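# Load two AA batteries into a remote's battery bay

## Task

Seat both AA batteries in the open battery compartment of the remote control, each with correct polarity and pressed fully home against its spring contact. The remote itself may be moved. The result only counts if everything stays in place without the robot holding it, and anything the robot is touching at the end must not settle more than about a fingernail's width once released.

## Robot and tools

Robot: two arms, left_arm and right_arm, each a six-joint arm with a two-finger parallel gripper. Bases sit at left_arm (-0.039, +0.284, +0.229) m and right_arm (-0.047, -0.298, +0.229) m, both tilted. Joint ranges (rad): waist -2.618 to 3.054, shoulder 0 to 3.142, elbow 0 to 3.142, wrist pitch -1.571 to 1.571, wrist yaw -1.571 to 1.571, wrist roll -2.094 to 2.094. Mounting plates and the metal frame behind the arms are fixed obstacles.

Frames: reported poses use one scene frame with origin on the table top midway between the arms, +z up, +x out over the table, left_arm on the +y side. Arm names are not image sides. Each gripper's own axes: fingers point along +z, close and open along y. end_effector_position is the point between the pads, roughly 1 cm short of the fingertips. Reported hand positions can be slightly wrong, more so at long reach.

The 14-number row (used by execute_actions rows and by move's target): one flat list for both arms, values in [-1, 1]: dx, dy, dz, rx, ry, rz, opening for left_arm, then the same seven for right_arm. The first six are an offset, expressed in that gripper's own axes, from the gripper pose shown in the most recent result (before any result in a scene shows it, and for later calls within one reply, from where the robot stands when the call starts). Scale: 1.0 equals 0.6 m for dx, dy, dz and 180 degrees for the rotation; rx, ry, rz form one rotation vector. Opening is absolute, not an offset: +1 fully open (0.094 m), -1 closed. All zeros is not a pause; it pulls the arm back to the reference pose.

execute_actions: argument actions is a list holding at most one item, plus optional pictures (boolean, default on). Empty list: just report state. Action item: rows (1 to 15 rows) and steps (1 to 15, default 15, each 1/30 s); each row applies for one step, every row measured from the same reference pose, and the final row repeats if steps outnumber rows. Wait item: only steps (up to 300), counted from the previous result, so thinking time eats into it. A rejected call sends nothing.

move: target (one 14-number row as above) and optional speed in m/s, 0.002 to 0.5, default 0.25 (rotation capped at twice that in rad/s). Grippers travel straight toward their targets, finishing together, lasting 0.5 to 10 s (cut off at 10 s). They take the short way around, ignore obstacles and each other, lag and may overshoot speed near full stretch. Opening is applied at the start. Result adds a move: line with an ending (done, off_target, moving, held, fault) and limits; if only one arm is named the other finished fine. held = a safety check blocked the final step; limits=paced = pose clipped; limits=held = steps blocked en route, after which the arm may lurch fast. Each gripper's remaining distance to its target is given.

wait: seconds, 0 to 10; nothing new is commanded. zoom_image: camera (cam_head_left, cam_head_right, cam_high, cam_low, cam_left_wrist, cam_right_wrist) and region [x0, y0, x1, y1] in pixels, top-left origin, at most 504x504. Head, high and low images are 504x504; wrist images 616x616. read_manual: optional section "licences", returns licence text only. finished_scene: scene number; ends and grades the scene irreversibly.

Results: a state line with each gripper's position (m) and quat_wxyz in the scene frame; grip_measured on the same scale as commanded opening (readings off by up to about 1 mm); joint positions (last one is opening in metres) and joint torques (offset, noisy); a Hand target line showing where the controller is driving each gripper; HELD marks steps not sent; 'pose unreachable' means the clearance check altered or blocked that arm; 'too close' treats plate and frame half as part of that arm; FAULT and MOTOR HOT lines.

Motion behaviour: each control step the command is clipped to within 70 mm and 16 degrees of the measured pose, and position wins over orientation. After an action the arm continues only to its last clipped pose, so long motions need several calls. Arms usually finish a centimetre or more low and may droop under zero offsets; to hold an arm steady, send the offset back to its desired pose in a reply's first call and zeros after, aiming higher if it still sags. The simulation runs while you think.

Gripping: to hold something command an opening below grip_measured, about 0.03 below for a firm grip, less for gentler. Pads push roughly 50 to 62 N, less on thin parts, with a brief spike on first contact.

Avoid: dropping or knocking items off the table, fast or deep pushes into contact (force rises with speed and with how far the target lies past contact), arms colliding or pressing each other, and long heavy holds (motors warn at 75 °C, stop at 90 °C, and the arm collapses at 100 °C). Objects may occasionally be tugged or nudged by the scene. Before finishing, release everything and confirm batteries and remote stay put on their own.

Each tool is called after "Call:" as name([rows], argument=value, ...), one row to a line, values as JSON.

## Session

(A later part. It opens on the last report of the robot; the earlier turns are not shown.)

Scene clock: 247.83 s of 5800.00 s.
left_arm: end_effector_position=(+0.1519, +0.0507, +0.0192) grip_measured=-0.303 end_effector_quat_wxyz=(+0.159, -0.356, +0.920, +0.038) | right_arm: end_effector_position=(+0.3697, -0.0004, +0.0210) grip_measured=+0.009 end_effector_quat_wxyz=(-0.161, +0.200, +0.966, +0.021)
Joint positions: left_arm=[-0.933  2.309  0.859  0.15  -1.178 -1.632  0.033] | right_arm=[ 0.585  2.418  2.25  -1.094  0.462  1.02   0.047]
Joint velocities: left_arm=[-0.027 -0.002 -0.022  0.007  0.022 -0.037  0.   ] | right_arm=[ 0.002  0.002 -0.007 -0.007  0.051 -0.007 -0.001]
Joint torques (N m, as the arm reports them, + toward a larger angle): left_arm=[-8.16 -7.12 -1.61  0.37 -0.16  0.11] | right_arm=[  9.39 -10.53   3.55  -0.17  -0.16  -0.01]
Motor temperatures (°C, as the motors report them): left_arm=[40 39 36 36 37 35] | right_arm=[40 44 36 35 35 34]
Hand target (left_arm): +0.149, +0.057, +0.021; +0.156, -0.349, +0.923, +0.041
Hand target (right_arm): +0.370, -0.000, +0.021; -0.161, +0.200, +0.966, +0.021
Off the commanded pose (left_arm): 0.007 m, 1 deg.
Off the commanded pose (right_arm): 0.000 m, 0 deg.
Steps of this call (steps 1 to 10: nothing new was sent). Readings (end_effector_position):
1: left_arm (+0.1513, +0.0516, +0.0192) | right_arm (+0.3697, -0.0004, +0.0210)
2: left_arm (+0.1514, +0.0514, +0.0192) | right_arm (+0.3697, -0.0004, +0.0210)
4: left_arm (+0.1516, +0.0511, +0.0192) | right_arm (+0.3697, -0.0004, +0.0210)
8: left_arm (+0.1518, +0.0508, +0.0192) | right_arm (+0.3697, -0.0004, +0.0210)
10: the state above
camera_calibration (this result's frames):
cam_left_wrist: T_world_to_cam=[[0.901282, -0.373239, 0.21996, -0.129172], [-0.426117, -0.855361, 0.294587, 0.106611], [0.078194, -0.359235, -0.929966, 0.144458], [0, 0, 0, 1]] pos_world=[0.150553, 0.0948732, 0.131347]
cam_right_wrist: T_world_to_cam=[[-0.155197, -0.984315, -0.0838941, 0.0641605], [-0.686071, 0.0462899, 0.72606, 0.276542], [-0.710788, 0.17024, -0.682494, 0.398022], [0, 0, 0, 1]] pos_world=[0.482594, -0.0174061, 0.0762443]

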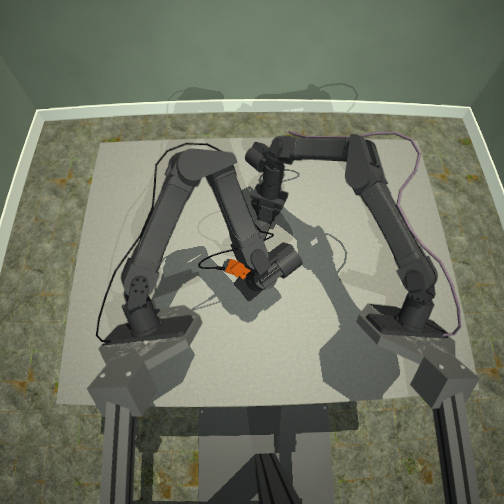

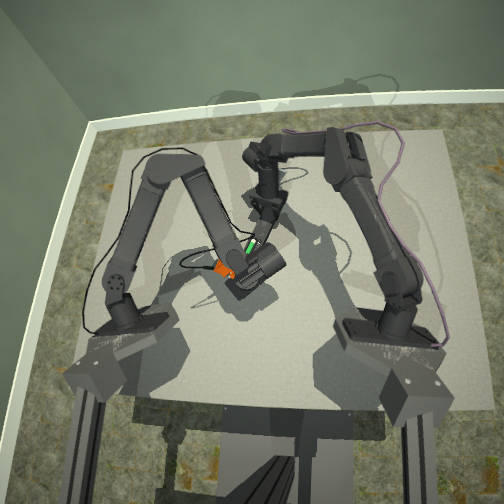

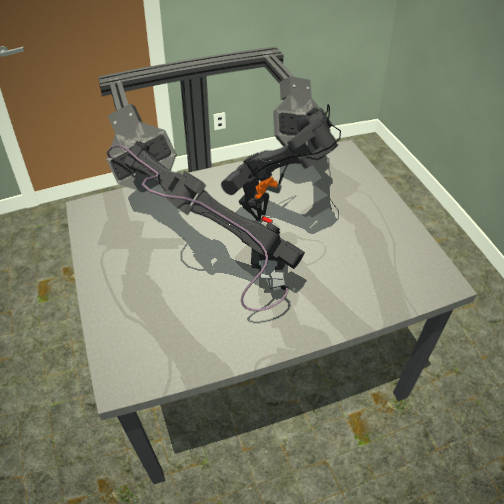

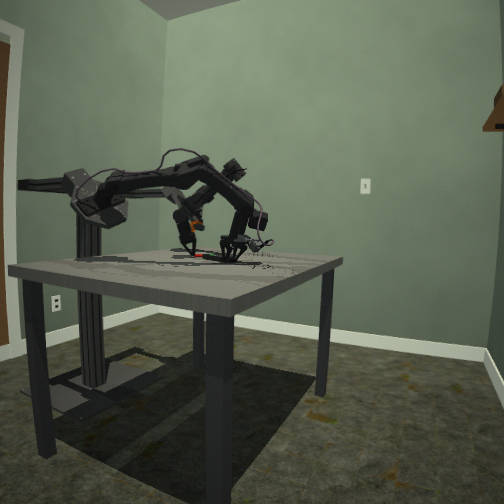

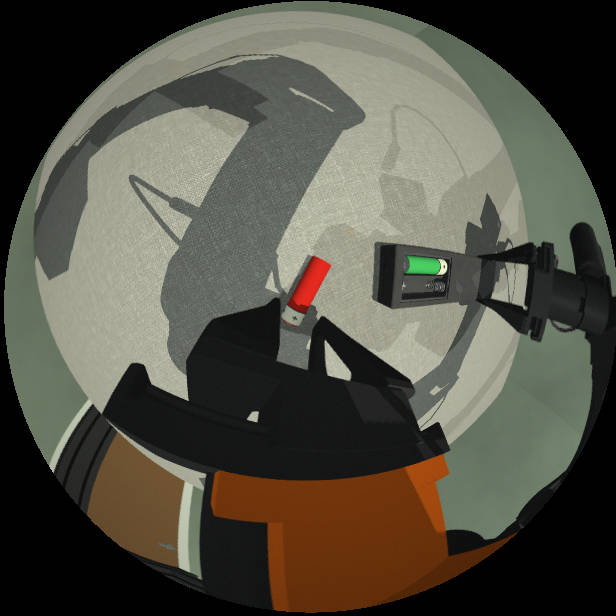

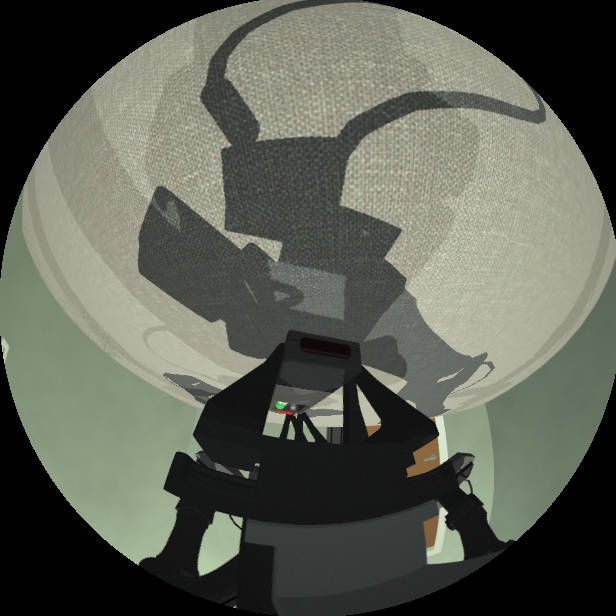

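Call:
execute_actions([
  {"rows":[[-0.003,0.012,-0.001,-0.003,0,0,-0.35,0,0,0,0,0,0,-0.03],[-0.003,0.014,0,-0.005,0,0,-0.4,0,0,0,0,0,0,-0.03],[-0.003,0.016,0,-0.007,0,0,-0.45,0,0,0,0,0,0,-0.03],[-0.003,0.017,0,-0.008,0,0,-0.5,0,0,0,0,0,0,-0.03],[-0.003,0.017,0,-0.008,0,0,-0.54,0,0,0,0,0,0,-0.03],[-0.003,0.017,0,-0.008,0,0,-0.58,0,0,0,0,0,0,-0.03],[-0.003,0.017,0,-0.008,0,0,-0.61,0,0,0,0,0,0,-0.03],[-0.003,0.017,0,-0.008,0,0,-0.64,0,0,0,0,0,0,-0.03],[-0.003,0.017,0,-0.008,0,0,-0.67,0,0,0,0,0,0,-0.03],[-0.003,0.017,0,-0.008,0,0,-0.69,0,0,0,0,0,0,-0.03],[-0.003,0.017,0,-0.008,0,0,-0.71,0,0,0,0,0,0,-0.03],[-0.003,0.017,0,-0.008,0,0,-0.73,0,0,0,0,0,0,-0.03],[-0.003,0.017,0,-0.008,0,0,-0.75,0,0,0,0,0,0,-0.03]],"steps":15},
], pictures=false)

Call:
move(target=[-0.03,0,-0.09,0,0,0,-0.75,0,0,0,0,0,0,-0.03], speed=0.08)

Call:
zoom_image(camera="cam_low", region=[165, 215, 235, 268])

Scene clock: 252.47 s of 5800.00 s.
left_arm: end_effector_position=(+0.1489, +0.0544, +0.0192) grip_measured=-0.727 end_effector_quat_wxyz=(+0.157, -0.362, +0.918, +0.044) | right_arm: end_effector_position=(+0.3697, -0.0004, +0.0210) grip_measured=+0.009 end_effector_quat_wxyz=(-0.161, +0.200, +0.966, +0.021)
Joint positions: left_arm=[-0.933  2.309  0.859  0.116 -1.178 -1.676  0.013] | right_arm=[ 0.585  2.418  2.25  -1.094  0.462  1.02   0.047]
Joint velocities: left_arm=[ 0.017  0.002  0.002 -0.051  0.051 -0.081  0.   ] | right_arm=[-0.017 -0.002 -0.002 -0.022 -0.007  0.007  0.001]
Joint torques (N m, as the arm reports them, + toward a larger angle): left_arm=[-8.01 -6.49 -0.39  0.1  -0.18 -0.08] | right_arm=[  9.38 -10.5    3.58  -0.16  -0.15   0.  ]
Motor temperatures (°C, as the motors report them): left_arm=[40 39 35 36 37 35] | right_arm=[40 44 36 35 35 34]
Hand target (left_arm): +0.146, +0.059, +0.019; +0.154, -0.358, +0.920, +0.050
Hand target (right_arm): +0.370, -0.000, +0.021; -0.161, +0.200, +0.966, +0.021
Off the commanded pose (left_arm): 0.006 m, 1 deg.
Off the commanded pose (right_arm): 0.000 m, 0 deg.
Steps of this call (steps 1 to 90: nothing new was sent; then 1.13 s passed at rest; steps 91 to 105: all 15 steps of this action). Readings (end_effector_position):
91: left_arm (+0.1519, +0.0506, +0.0192) | right_arm (+0.3697, -0.0004, +0.0210)
92: left_arm (+0.1519, +0.0506, +0.0192) | right_arm (+0.3697, -0.0004, +0.0210)
94: left_arm (+0.1512, +0.0514, +0.0192) | right_arm (+0.3697, -0.0004, +0.0210)
98: left_arm (+0.1499, +0.0532, +0.0192) | right_arm (+0.3697, -0.0004, +0.0210)
105: the state above

Scene clock: 254.10 s of 5800.00 s.
left_arm: end_effector_position=(+0.1423, +0.0645, +0.0713) grip_measured=-0.727 end_effector_quat_wxyz=(+0.153, -0.359, +0.919, +0.053) | right_arm: end_effector_position=(+0.3697, -0.0004, +0.0210) grip_measured=+0.009 end_effector_quat_wxyz=(-0.161, +0.200, +0.966, +0.021)
Joint positions: left_arm=[-1.067  2.201  0.899 -0.404 -1.178 -2.06   0.013] | right_arm=[ 0.585  2.418  2.25  -1.094  0.462  1.02   0.047]
Joint velocities: left_arm=[-0.017  0.007  0.007 -0.022  0.051 -0.007  0.001] | right_arm=[ 0.002 -0.007  0.007  0.007 -0.037  0.037 -0.001]
Joint torques (N m, as the arm reports them, + toward a larger angle): left_arm=[-9.41 -5.71  2.71 -0.14 -0.2  -0.06] | right_arm=[  9.36 -10.5    3.57  -0.16  -0.16   0.  ]
Motor temperatures (°C, as the motors report them): left_arm=[40 39 36 36 37 35] | right_arm=[40 44 36 35 35 34]
Hand target (left_arm): +0.146, +0.055, +0.077; +0.154, -0.363, +0.918, +0.044
Hand target (right_arm): +0.370, -0.000, +0.021; -0.161, +0.200, +0.966, +0.021
Off the commanded pose (left_arm): 0.011 m, 1 deg.
Off the commanded pose (right_arm): 0.000 m, 0 deg.
move: off_target (left_arm)
camera_calibration (this result's frames):
cam_left_wrist: T_world_to_cam=[[0.909959, -0.36711, 0.192887, -0.126559], [-0.409938, -0.866565, 0.284633, 0.0980999], [0.0626572, -0.338076, -0.939031, 0.200102], [0, 0, 0, 1]] pos_world=[0.14284, 0.106198, 0.184391]
cam_right_wrist: T_world_to_cam=[[-0.155197, -0.984315, -0.0838941, 0.0641605], [-0.686071, 0.0462899, 0.72606, 0.276542], [-0.710788, 0.17024, -0.682494, 0.398022], [0, 0, 0, 1]] pos_world=[0.482594, -0.0174061, 0.0762443]

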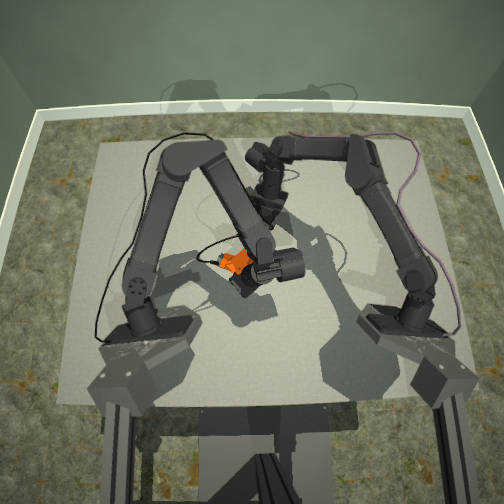

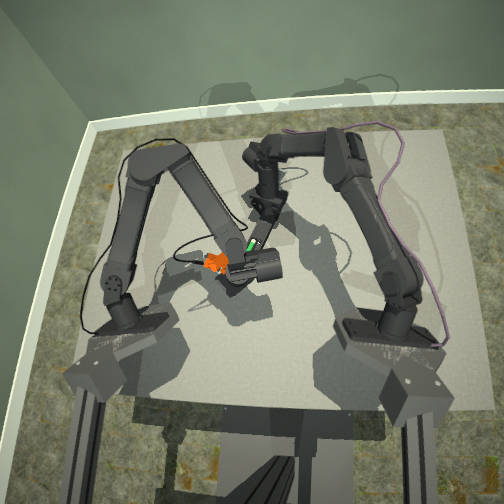

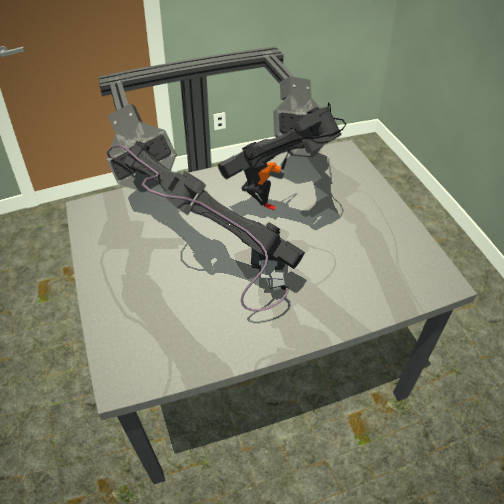

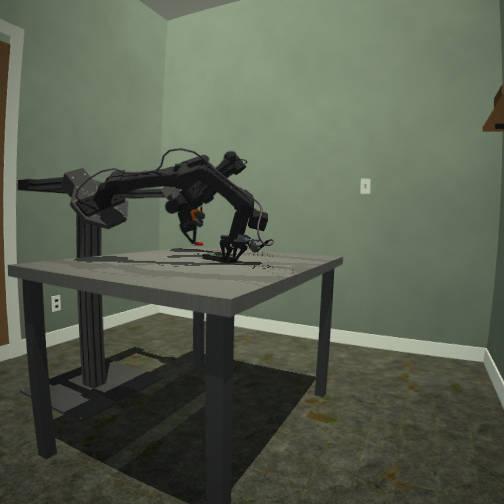

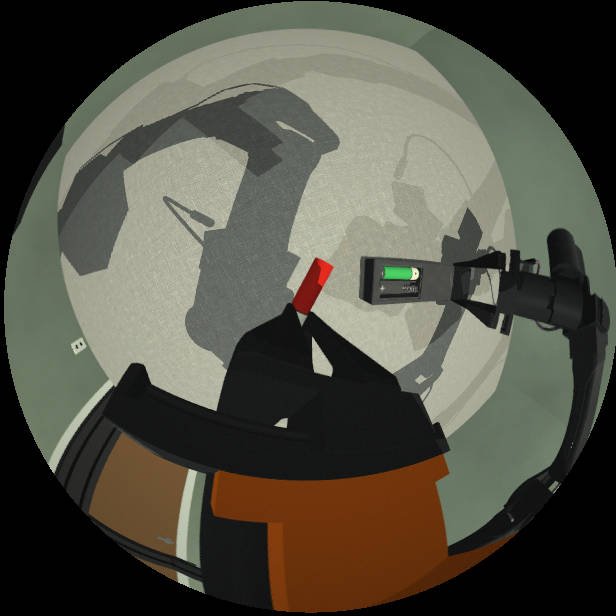

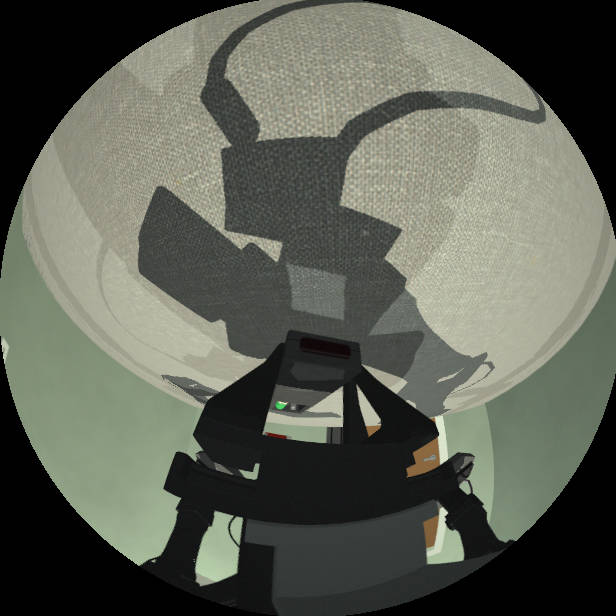

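Region (165, 215, 235, 268) of cam_low's 504x504 image, scaled by 7.200, with more detail than that image has; it fills the top 382 rows of this view, and the rest is white.

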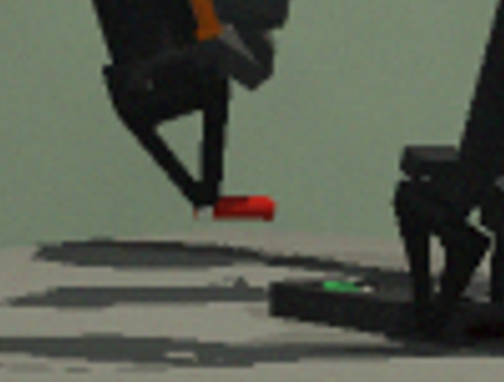

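Call:
move(target=[-0.083,-0.111,0.018,0.0435,0.1137,0.3668,-0.755,0,0,0,0,0,0,-0.03], speed=0.25)

Call:
zoom_image(camera="cam_left_wrist", region=[210, 170, 410, 370])

Call:
zoom_image(camera="cam_low", region=[175, 215, 245, 268])

Scene clock: 265.20 s of 5800.00 s.
left_arm: end_effector_position=(+0.2186, +0.0558, +0.0739) grip_measured=-0.727 end_effector_quat_wxyz=(-0.033, +0.209, +0.977, +0.016) | right_arm: end_effector_position=(+0.3697, -0.0004, +0.0210) grip_measured=+0.009 end_effector_quat_wxyz=(-0.161, +0.200, +0.966, +0.021)
Joint positions: left_arm=[-0.843  1.911  1.032 -0.466 -0.812 -0.451  0.013] | right_arm=[ 0.585  2.418  2.25  -1.094  0.462  1.02   0.047]
Joint velocities: left_arm=[-0.007  0.002  0.007  0.022 -0.066 -0.007 -0.   ] | right_arm=[ 0.007  0.002  0.012 -0.022 -0.037  0.051  0.   ]
Joint torques (N m, as the arm reports them, + toward a larger angle): left_arm=[-7.52 -7.19  3.55 -0.01  0.03  0.09] | right_arm=[  9.41 -10.5    3.56  -0.16  -0.15   0.  ]
Motor temperatures (°C, as the motors report them): left_arm=[40 39 36 36 37 35] | right_arm=[40 44 36 35 35 34]
Hand target (left_arm): +0.228, +0.050, +0.078; -0.029, +0.205, +0.978, +0.007
Hand target (right_arm): +0.370, -0.000, +0.021; -0.161, +0.200, +0.966, +0.021
Off the commanded pose (left_arm): 0.009 m, 1 deg.
Off the commanded pose (right_arm): 0.000 m, 0 deg.
After step 90, 5.03 s passed at rest.
move: done
camera_calibration (this result's frames):
cam_left_wrist: T_world_to_cam=[[0.0555297, -0.998401, -0.0106049, 0.0373783], [-0.802083, -0.0509312, 0.595037, 0.138409], [-0.594626, -0.0245363, -0.803628, 0.310963], [0, 0, 0, 1]] pos_world=[0.293847, 0.0519978, 0.167937]
cam_right_wrist: T_world_to_cam=[[-0.155197, -0.984315, -0.0838941, 0.0641605], [-0.686071, 0.0462899, 0.72606, 0.276542], [-0.710788, 0.17024, -0.682494, 0.398022], [0, 0, 0, 1]] pos_world=[0.482594, -0.0174061, 0.0762443]

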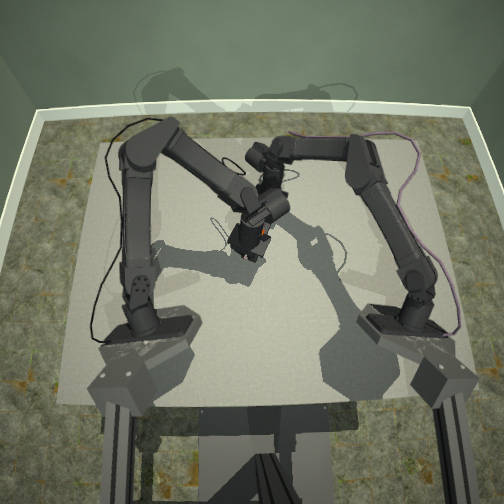

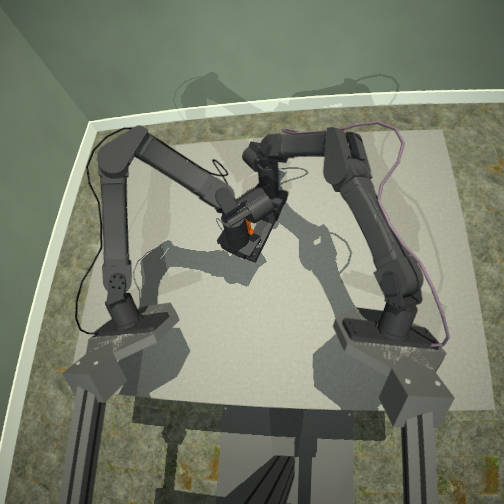

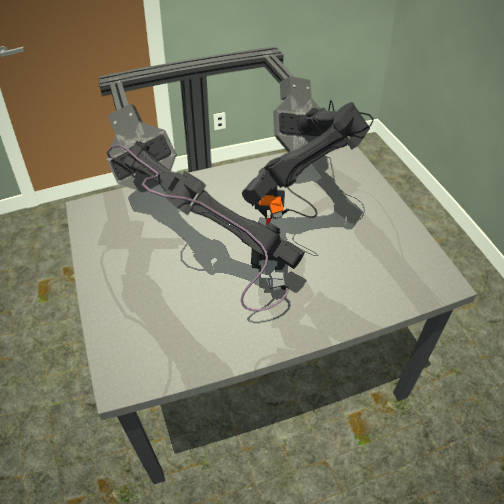

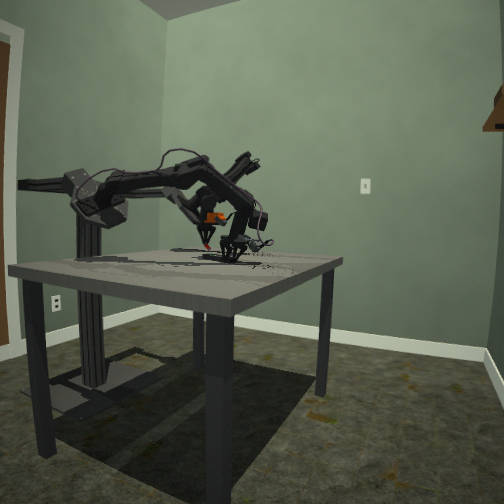

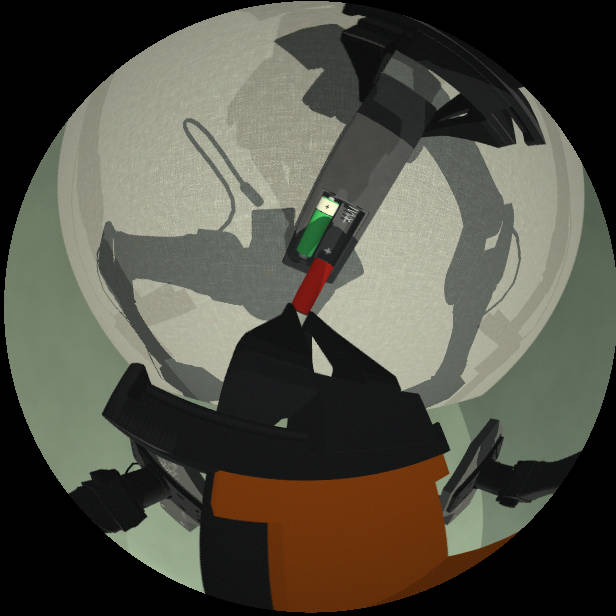

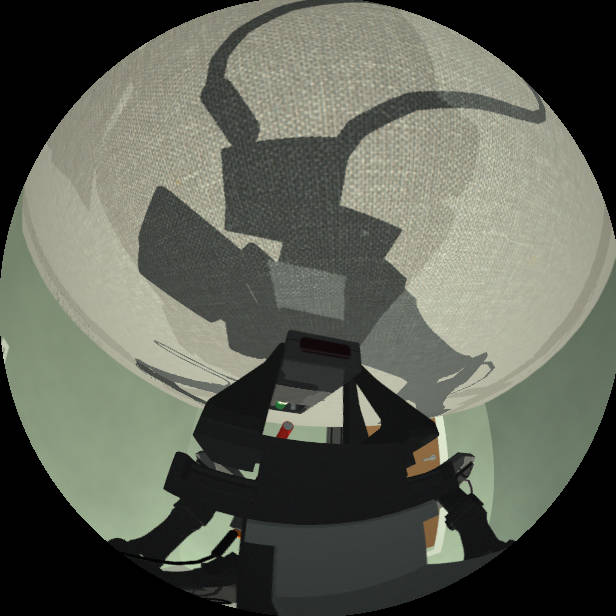

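Region (210, 170, 410, 370) of cam_left_wrist's 616x616 image, scaled by 2.520, with more detail than that image has.

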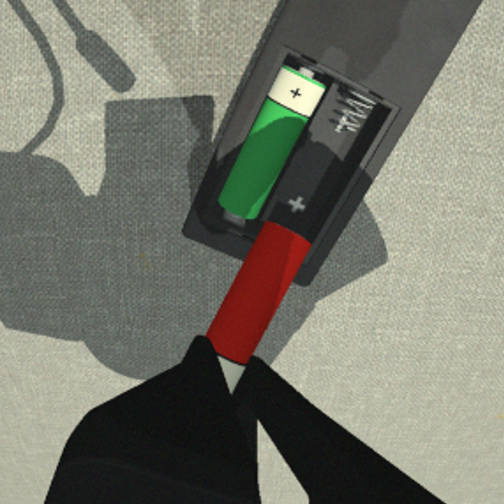

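Region (175, 215, 245, 268) of cam_low's 504x504 image, scaled by 7.200, with more detail than that image has; it fills the top 382 rows of this view, and the rest is white.

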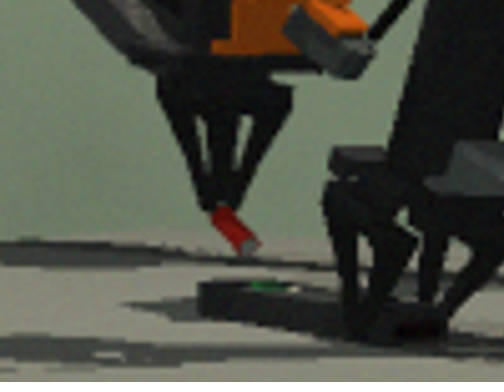

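Call:
execute_actions([
  {"rows":[[-0.02,-0.003,-0.005,0,0,0,-0.755,0,0,0,0,0,0,-0.03],[-0.022,-0.003,-0.003,0,0,0,-0.755,0,0,0,0,0,0,-0.03],[-0.024,-0.004,-0.001,0,0,0,-0.755,0,0,0,0,0,0,-0.03],[-0.026,-0.004,0.002,0,0,0,-0.755,0,0,0,0,0,0,-0.03],[-0.028,-0.005,0.005,0,0,0,-0.755,0,0,0,0,0,0,-0.03],[-0.03,-0.005,0.007,0,0,0,-0.755,0,0,0,0,0,0,-0.03],[-0.032,-0.006,0.009,0,0,0,-0.755,0,0,0,0,0,0,-0.03],[-0.033,-0.006,0.011,0,0,0,-0.755,0,0,0,0,0,0,-0.03],[-0.034,-0.007,0.013,0,0,0,-0.755,0,0,0,0,0,0,-0.03],[-0.035,-0.007,0.015,0,0,0,-0.755,0,0,0,0,0,0,-0.03]],"steps":15},
], pictures=false)

Call:
execute_actions([
  {"steps":10},
])

Call:
zoom_image(camera="cam_left_wrist", region=[230, 190, 390, 350])

Call:
zoom_image(camera="cam_right_wrist", region=[240, 350, 350, 450])

Scene clock: 272.50 s of 5800.00 s.
left_arm: end_effector_position=(+0.2286, +0.0533, +0.0628) grip_measured=-0.727 end_effector_quat_wxyz=(-0.039, +0.212, +0.976, +0.024) | right_arm: end_effector_position=(+0.3697, -0.0004, +0.0210) grip_measured=+0.009 end_effector_quat_wxyz=(-0.161, +0.200, +0.966, +0.021)
Joint positions: left_arm=[-0.81   1.954  1.091 -0.478 -0.811 -0.419  0.013] | right_arm=[ 0.585  2.418  2.25  -1.094  0.462  1.02   0.047]
Joint velocities: left_arm=[-0.017  0.012 -0.007  0.066 -0.007  0.037 -0.001] | right_arm=[-0.007 -0.002 -0.012 -0.037 -0.022 -0.125  0.001]
Joint torques (N m, as the arm reports them, + toward a larger angle): left_arm=[-7.89 -6.02  3.5   0.12  0.02  0.12] | right_arm=[  9.37 -10.49   3.57  -0.15  -0.16   0.  ]
Motor temperatures (°C, as the motors report them): left_arm=[40 39 36 36 37 35] | right_arm=[40 44 36 35 35 34]
Hand target (left_arm): +0.235, +0.044, +0.063; -0.033, +0.209, +0.977, +0.016
Hand target (right_arm): +0.370, -0.000, +0.021; -0.161, +0.200, +0.966, +0.021
Off the commanded pose (left_arm): 0.012 m, 1 deg.
Off the commanded pose (right_arm): 0.000 m, 0 deg.
Steps of this call (steps 1 to 90: nothing new was sent; then 3.80 s passed at rest; steps 91 to 105: all 15 steps of this action). Readings (end_effector_position):
91: left_arm (+0.2187, +0.0560, +0.0742) | right_arm (+0.3697, -0.0004, +0.0210)
92: left_arm (+0.2197, +0.0557, +0.0743) | right_arm (+0.3697, -0.0004, +0.0210)
94: left_arm (+0.2238, +0.0536, +0.0739) | right_arm (+0.3697, -0.0004, +0.0210)
98: left_arm (+0.2301, +0.0521, +0.0695) | right_arm (+0.3697, -0.0004, +0.0210)
105: the state above

Scene clock: 272.83 s of 5800.00 s.
left_arm: end_effector_position=(+0.2286, +0.0533, +0.0628) grip_measured=-0.727 end_effector_quat_wxyz=(-0.039, +0.214, +0.976, +0.024) | right_arm: end_effector_position=(+0.3697, -0.0004, +0.0210) grip_measured=+0.009 end_effector_quat_wxyz=(-0.161, +0.200, +0.966, +0.021)
Joint positions: left_arm=[-0.81   1.954  1.091 -0.478 -0.811 -0.415  0.013] | right_arm=[ 0.585  2.418  2.25  -1.094  0.462  1.02   0.047]
Joint velocities: left_arm=[ 0.012 -0.017  0.002  0.037  0.007 -0.037  0.   ] | right_arm=[-0.007 -0.007 -0.007 -0.007 -0.007 -0.037 -0.001]
Joint torques (N m, as the arm reports them, + toward a larger angle): left_arm=[-8.03 -5.92  3.47  0.18  0.02  0.05] | right_arm=[  9.4  -10.5    3.57  -0.16  -0.16  -0.01]
Motor temperatures (°C, as the motors report them): left_arm=[40 39 36 36 37 35] | right_arm=[40 44 36 35 35 34]
Hand target (left_arm): +0.235, +0.044, +0.063; -0.033, +0.209, +0.977, +0.016
Hand target (right_arm): +0.370, -0.000, +0.021; -0.161, +0.200, +0.966, +0.021
Off the commanded pose (left_arm): 0.012 m, 1 deg.
Off the commanded pose (right_arm): 0.000 m, 0 deg.
Steps of this call (steps 1 to 10: nothing new was sent). Readings (end_effector_position):
1: left_arm (+0.2286, +0.0533, +0.0628) | right_arm (+0.3697, -0.0004, +0.0210)
2: left_arm (+0.2286, +0.0533, +0.0628) | right_arm (+0.3697, -0.0004, +0.0210)
4: left_arm (+0.2286, +0.0533, +0.0628) | right_arm (+0.3697, -0.0004, +0.0210)
8: left_arm (+0.2286, +0.0533, +0.0628) | right_arm (+0.3697, -0.0004, +0.0210)
10: the state above
camera_calibration (this result's frames):
cam_left_wrist: T_world_to_cam=[[0.0438408, -0.998601, -0.029576, 0.0380703], [-0.797585, -0.0528126, 0.60089, 0.151549], [-0.601611, -0.00275414, -0.798784, 0.308039], [0, 0, 0, 1]] pos_world=[0.304524, 0.0468691, 0.156118]
cam_right_wrist: T_world_to_cam=[[-0.155197, -0.984315, -0.0838941, 0.0641605], [-0.686071, 0.0462899, 0.72606, 0.276542], [-0.710788, 0.17024, -0.682494, 0.398022], [0, 0, 0, 1]] pos_world=[0.482594, -0.0174061, 0.0762443]

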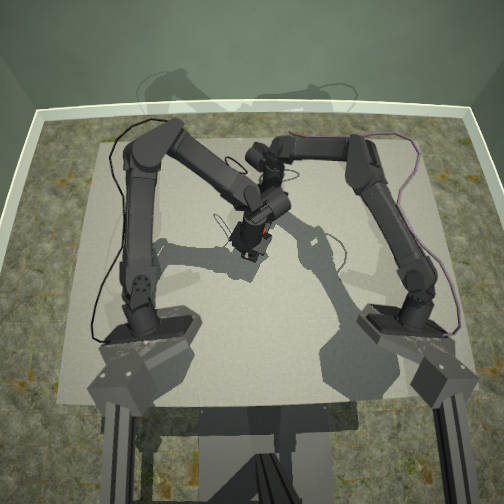

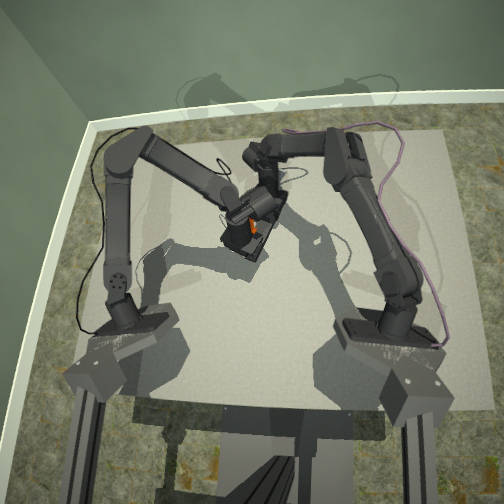

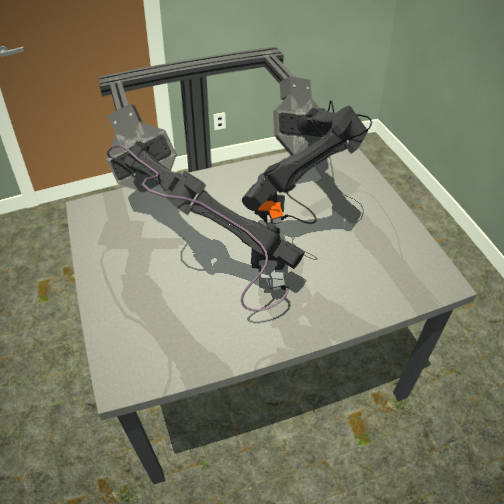

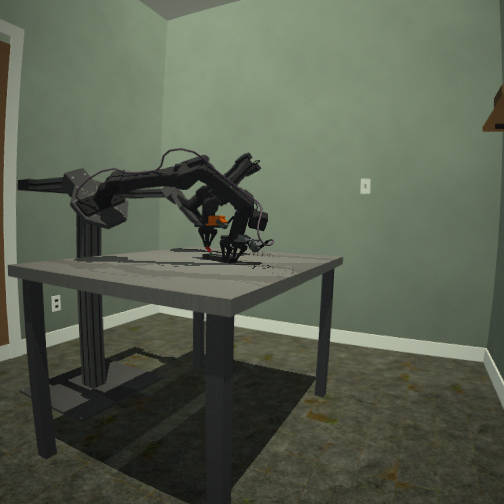

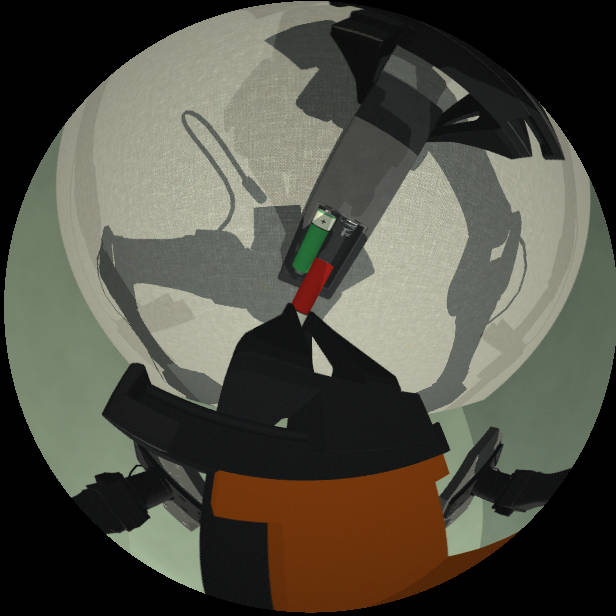

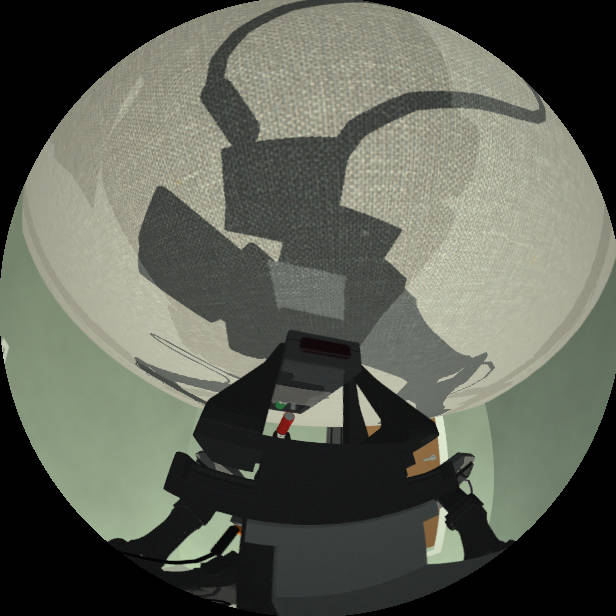

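Region (230, 190, 390, 350) of cam_left_wrist's 616x616 image, scaled by 3.150, with more detail than that image has.

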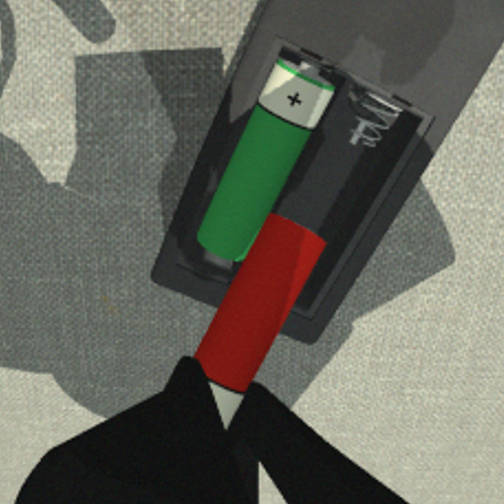

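Region (240, 350, 350, 450) of cam_right_wrist's 616x616 image, scaled by 4.582, with more detail than that image has; it fills the top 458 rows of this view, and the rest is white.

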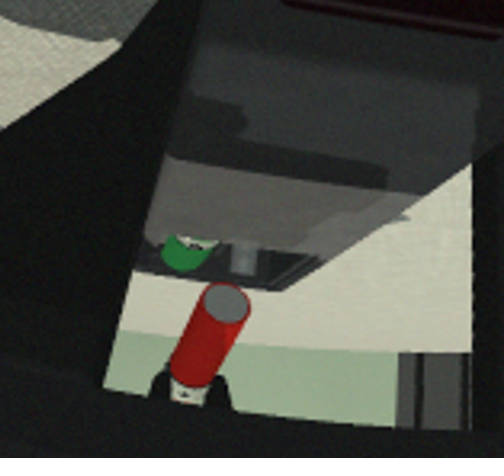

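Call:
execute_actions([
  {"rows":[[-0.017,-0.012,0,0.004,0,0,-0.755,0,0,0,0,0,0,-0.03],[-0.018,-0.014,0,0.006,0,-0.001,-0.755,0,0,0,0,0,0,-0.03],[-0.019,-0.016,0,0.008,0,-0.002,-0.755,0,0,0,0,0,0,-0.03],[-0.02,-0.018,0,0.01,0,-0.003,-0.755,0,0,0,0,0,0,-0.03],[-0.021,-0.02,0,0.012,0,-0.004,-0.755,0,0,0,0,0,0,-0.03],[-0.022,-0.022,0,0.013,0,-0.005,-0.755,0,0,0,0,0,0,-0.03],[-0.023,-0.023,0,0.014,0,-0.006,-0.755,0,0,0,0,0,0,-0.03]],"steps":15},
], pictures=false)

Call:
execute_actions([
  {"steps":8},
])

Call:
zoom_image(camera="cam_left_wrist", region=[230, 190, 390, 350])

Call:
zoom_image(camera="cam_right_wrist", region=[240, 350, 350, 450])

Scene clock: 279.00 s of 5800.00 s.
left_arm: end_effector_position=(+0.2305, +0.0430, +0.0619) grip_measured=-0.727 end_effector_quat_wxyz=(-0.045, +0.210, +0.977, +0.011) | right_arm: end_effector_position=(+0.3697, -0.0004, +0.0210) grip_measured=+0.009 end_effector_quat_wxyz=(-0.161, +0.200, +0.966, +0.021)
Joint positions: left_arm=[-0.81   1.973  1.126 -0.483 -0.783 -0.414  0.013] | right_arm=[ 0.585  2.418  2.25  -1.094  0.462  1.02   0.047]
Joint velocities: left_arm=[-0.002 -0.002 -0.007 -0.037  0.022 -0.037 -0.001] | right_arm=[ 0.012  0.002 -0.017 -0.095 -0.037 -0.007  0.   ]
Joint torques (N m, as the arm reports them, + toward a larger angle): left_arm=[-7.84 -5.89  3.53  0.13  0.06  0.02] | right_arm=[  9.38 -10.49   3.58  -0.16  -0.16   0.  ]
Motor temperatures (°C, as the motors report them): left_arm=[40 39 36 36 37 35] | right_arm=[40 44 36 35 35 34]
Hand target (left_arm): +0.235, +0.035, +0.061; -0.043, +0.205, +0.978, +0.003
Hand target (right_arm): +0.370, -0.000, +0.021; -0.161, +0.200, +0.966, +0.021
Off the commanded pose (left_arm): 0.009 m, 1 deg.
Off the commanded pose (right_arm): 0.000 m, 0 deg.
Steps of this call (steps 1 to 90: nothing new was sent; then 2.67 s passed at rest; steps 91 to 105: all 15 steps of this action). Readings (end_effector_position):
91: left_arm (+0.2287, +0.0530, +0.0628) | right_arm (+0.3697, -0.0004, +0.0210)
92: left_arm (+0.2292, +0.0519, +0.0625) | right_arm (+0.3697, -0.0004, +0.0210)
94: left_arm (+0.2304, +0.0487, +0.0620) | right_arm (+0.3697, -0.0004, +0.0210)
98: left_arm (+0.2313, +0.0446, +0.0620) | right_arm (+0.3697, -0.0004, +0.0210)
105: the state above

Scene clock: 279.27 s of 5800.00 s.
left_arm: end_effector_position=(+0.2302, +0.0427, +0.0619) grip_measured=-0.727 end_effector_quat_wxyz=(-0.045, +0.210, +0.977, +0.010) | right_arm: end_effector_position=(+0.3697, -0.0004, +0.0210) grip_measured=+0.009 end_effector_quat_wxyz=(-0.161, +0.200, +0.966, +0.021)
Joint positions: left_arm=[-0.81   1.973  1.126 -0.483 -0.781 -0.414  0.013] | right_arm=[ 0.585  2.418  2.25  -1.094  0.462  1.02   0.047]
Joint velocities: left_arm=[ 0.002  0.002 -0.002 -0.022  0.037 -0.051 -0.001] | right_arm=[ 0.012  0.012 -0.007  0.022  0.066 -0.022 -0.   ]
Joint torques (N m, as the arm reports them, + toward a larger angle): left_arm=[-7.84 -5.92  3.54  0.13  0.06  0.02] | right_arm=[  9.37 -10.5    3.56  -0.16  -0.16  -0.01]
Motor temperatures (°C, as the motors report them): left_arm=[40 39 36 36 37 35] | right_arm=[40 44 36 35 35 34]
Hand target (left_arm): +0.235, +0.035, +0.061; -0.043, +0.204, +0.978, +0.003
Hand target (right_arm): +0.370, -0.000, +0.021; -0.161, +0.200, +0.966, +0.021
Off the commanded pose (left_arm): 0.009 m, 1 deg.
Off the commanded pose (right_arm): 0.000 m, 0 deg.
Steps of this call (steps 1 to 8: nothing new was sent). Readings (end_effector_position):
1: left_arm (+0.2304, +0.0429, +0.0619) | right_arm (+0.3697, -0.0004, +0.0210)
2: left_arm (+0.2303, +0.0428, +0.0619) | right_arm (+0.3697, -0.0004, +0.0210)
4: left_arm (+0.2303, +0.0428, +0.0619) | right_arm (+0.3697, -0.0004, +0.0210)
8: the state above
camera_calibration (this result's frames):
cam_left_wrist: T_world_to_cam=[[0.0533644, -0.998562, -0.00518233, 0.0237212], [-0.786239, -0.0452159, 0.616266, 0.14899], [-0.615614, -0.0288122, -0.787521, 0.311915], [0, 0, 0, 1]] pos_world=[0.307895, 0.0394108, 0.153945]
cam_right_wrist: T_world_to_cam=[[-0.155197, -0.984315, -0.0838941, 0.0641605], [-0.686071, 0.0462899, 0.72606, 0.276542], [-0.710788, 0.17024, -0.682494, 0.398022], [0, 0, 0, 1]] pos_world=[0.482594, -0.0174061, 0.0762443]

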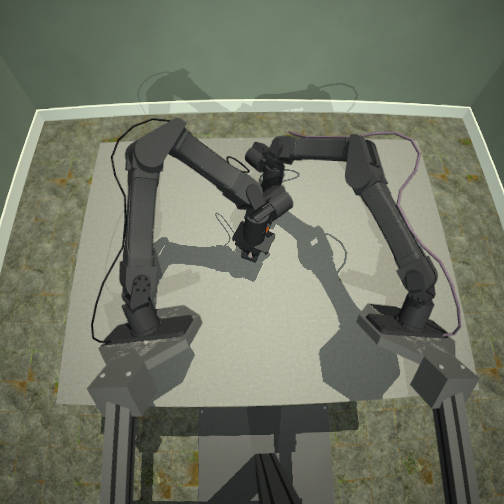

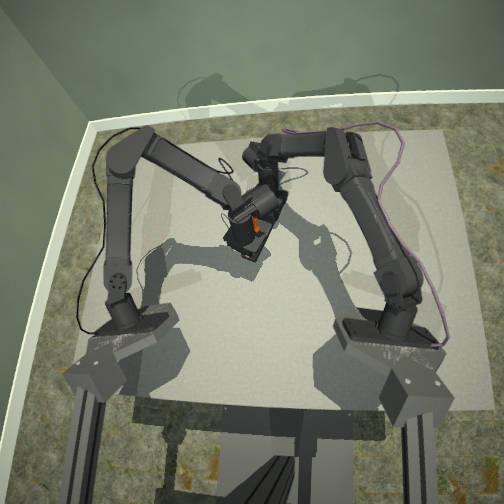

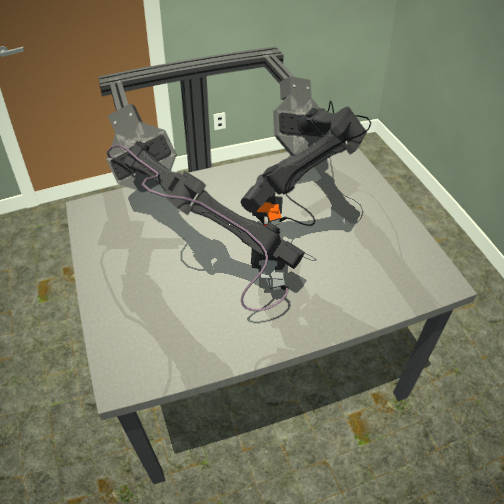

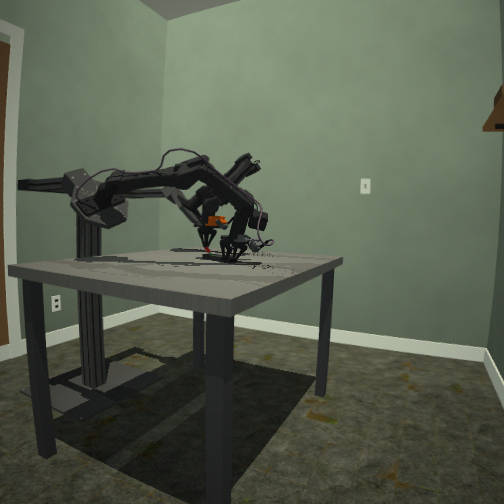

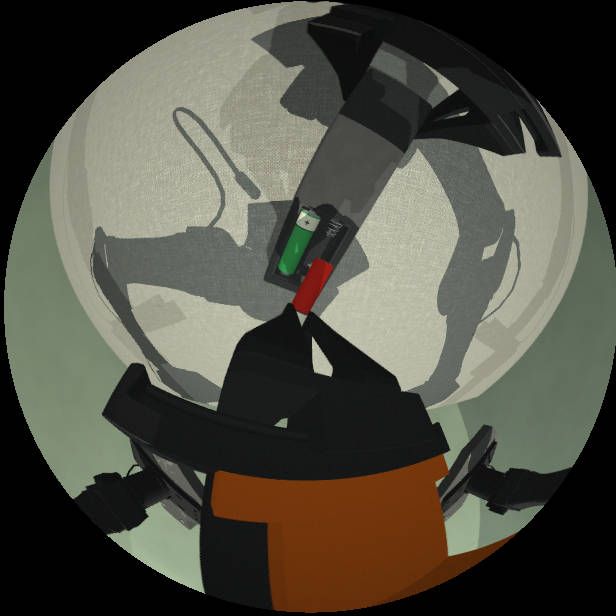

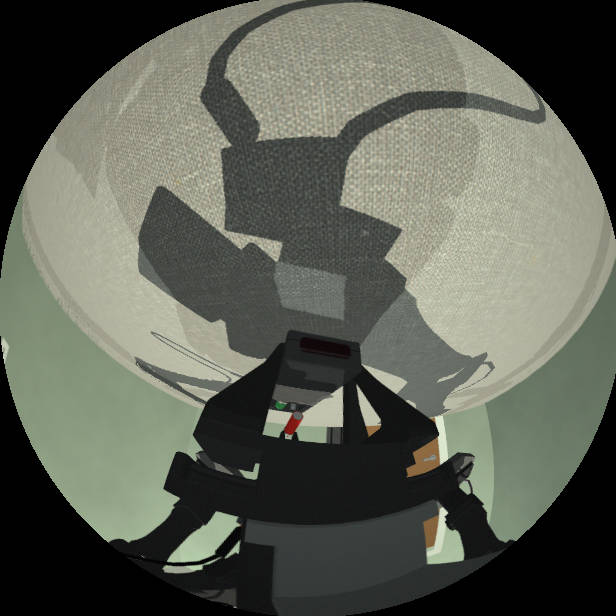

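Region (230, 190, 390, 350) of cam_left_wrist's 616x616 image, scaled by 3.150, with more detail than that image has.

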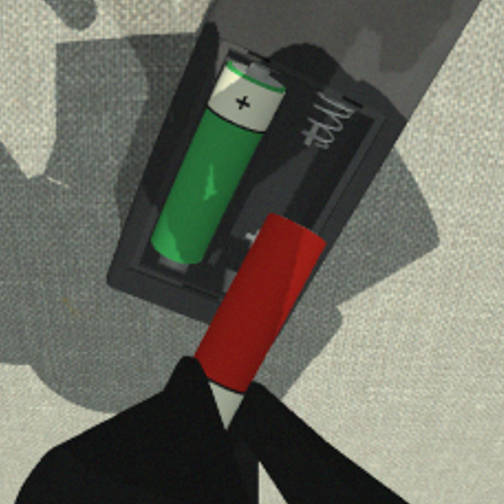

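Region (240, 350, 350, 450) of cam_right_wrist's 616x616 image, scaled by 4.582, with more detail than that image has; it fills the top 458 rows of this view, and the rest is white.

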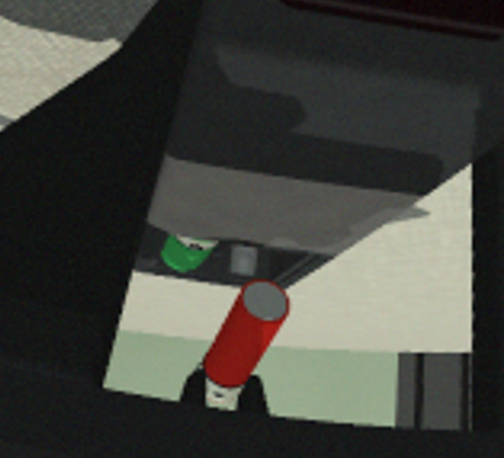

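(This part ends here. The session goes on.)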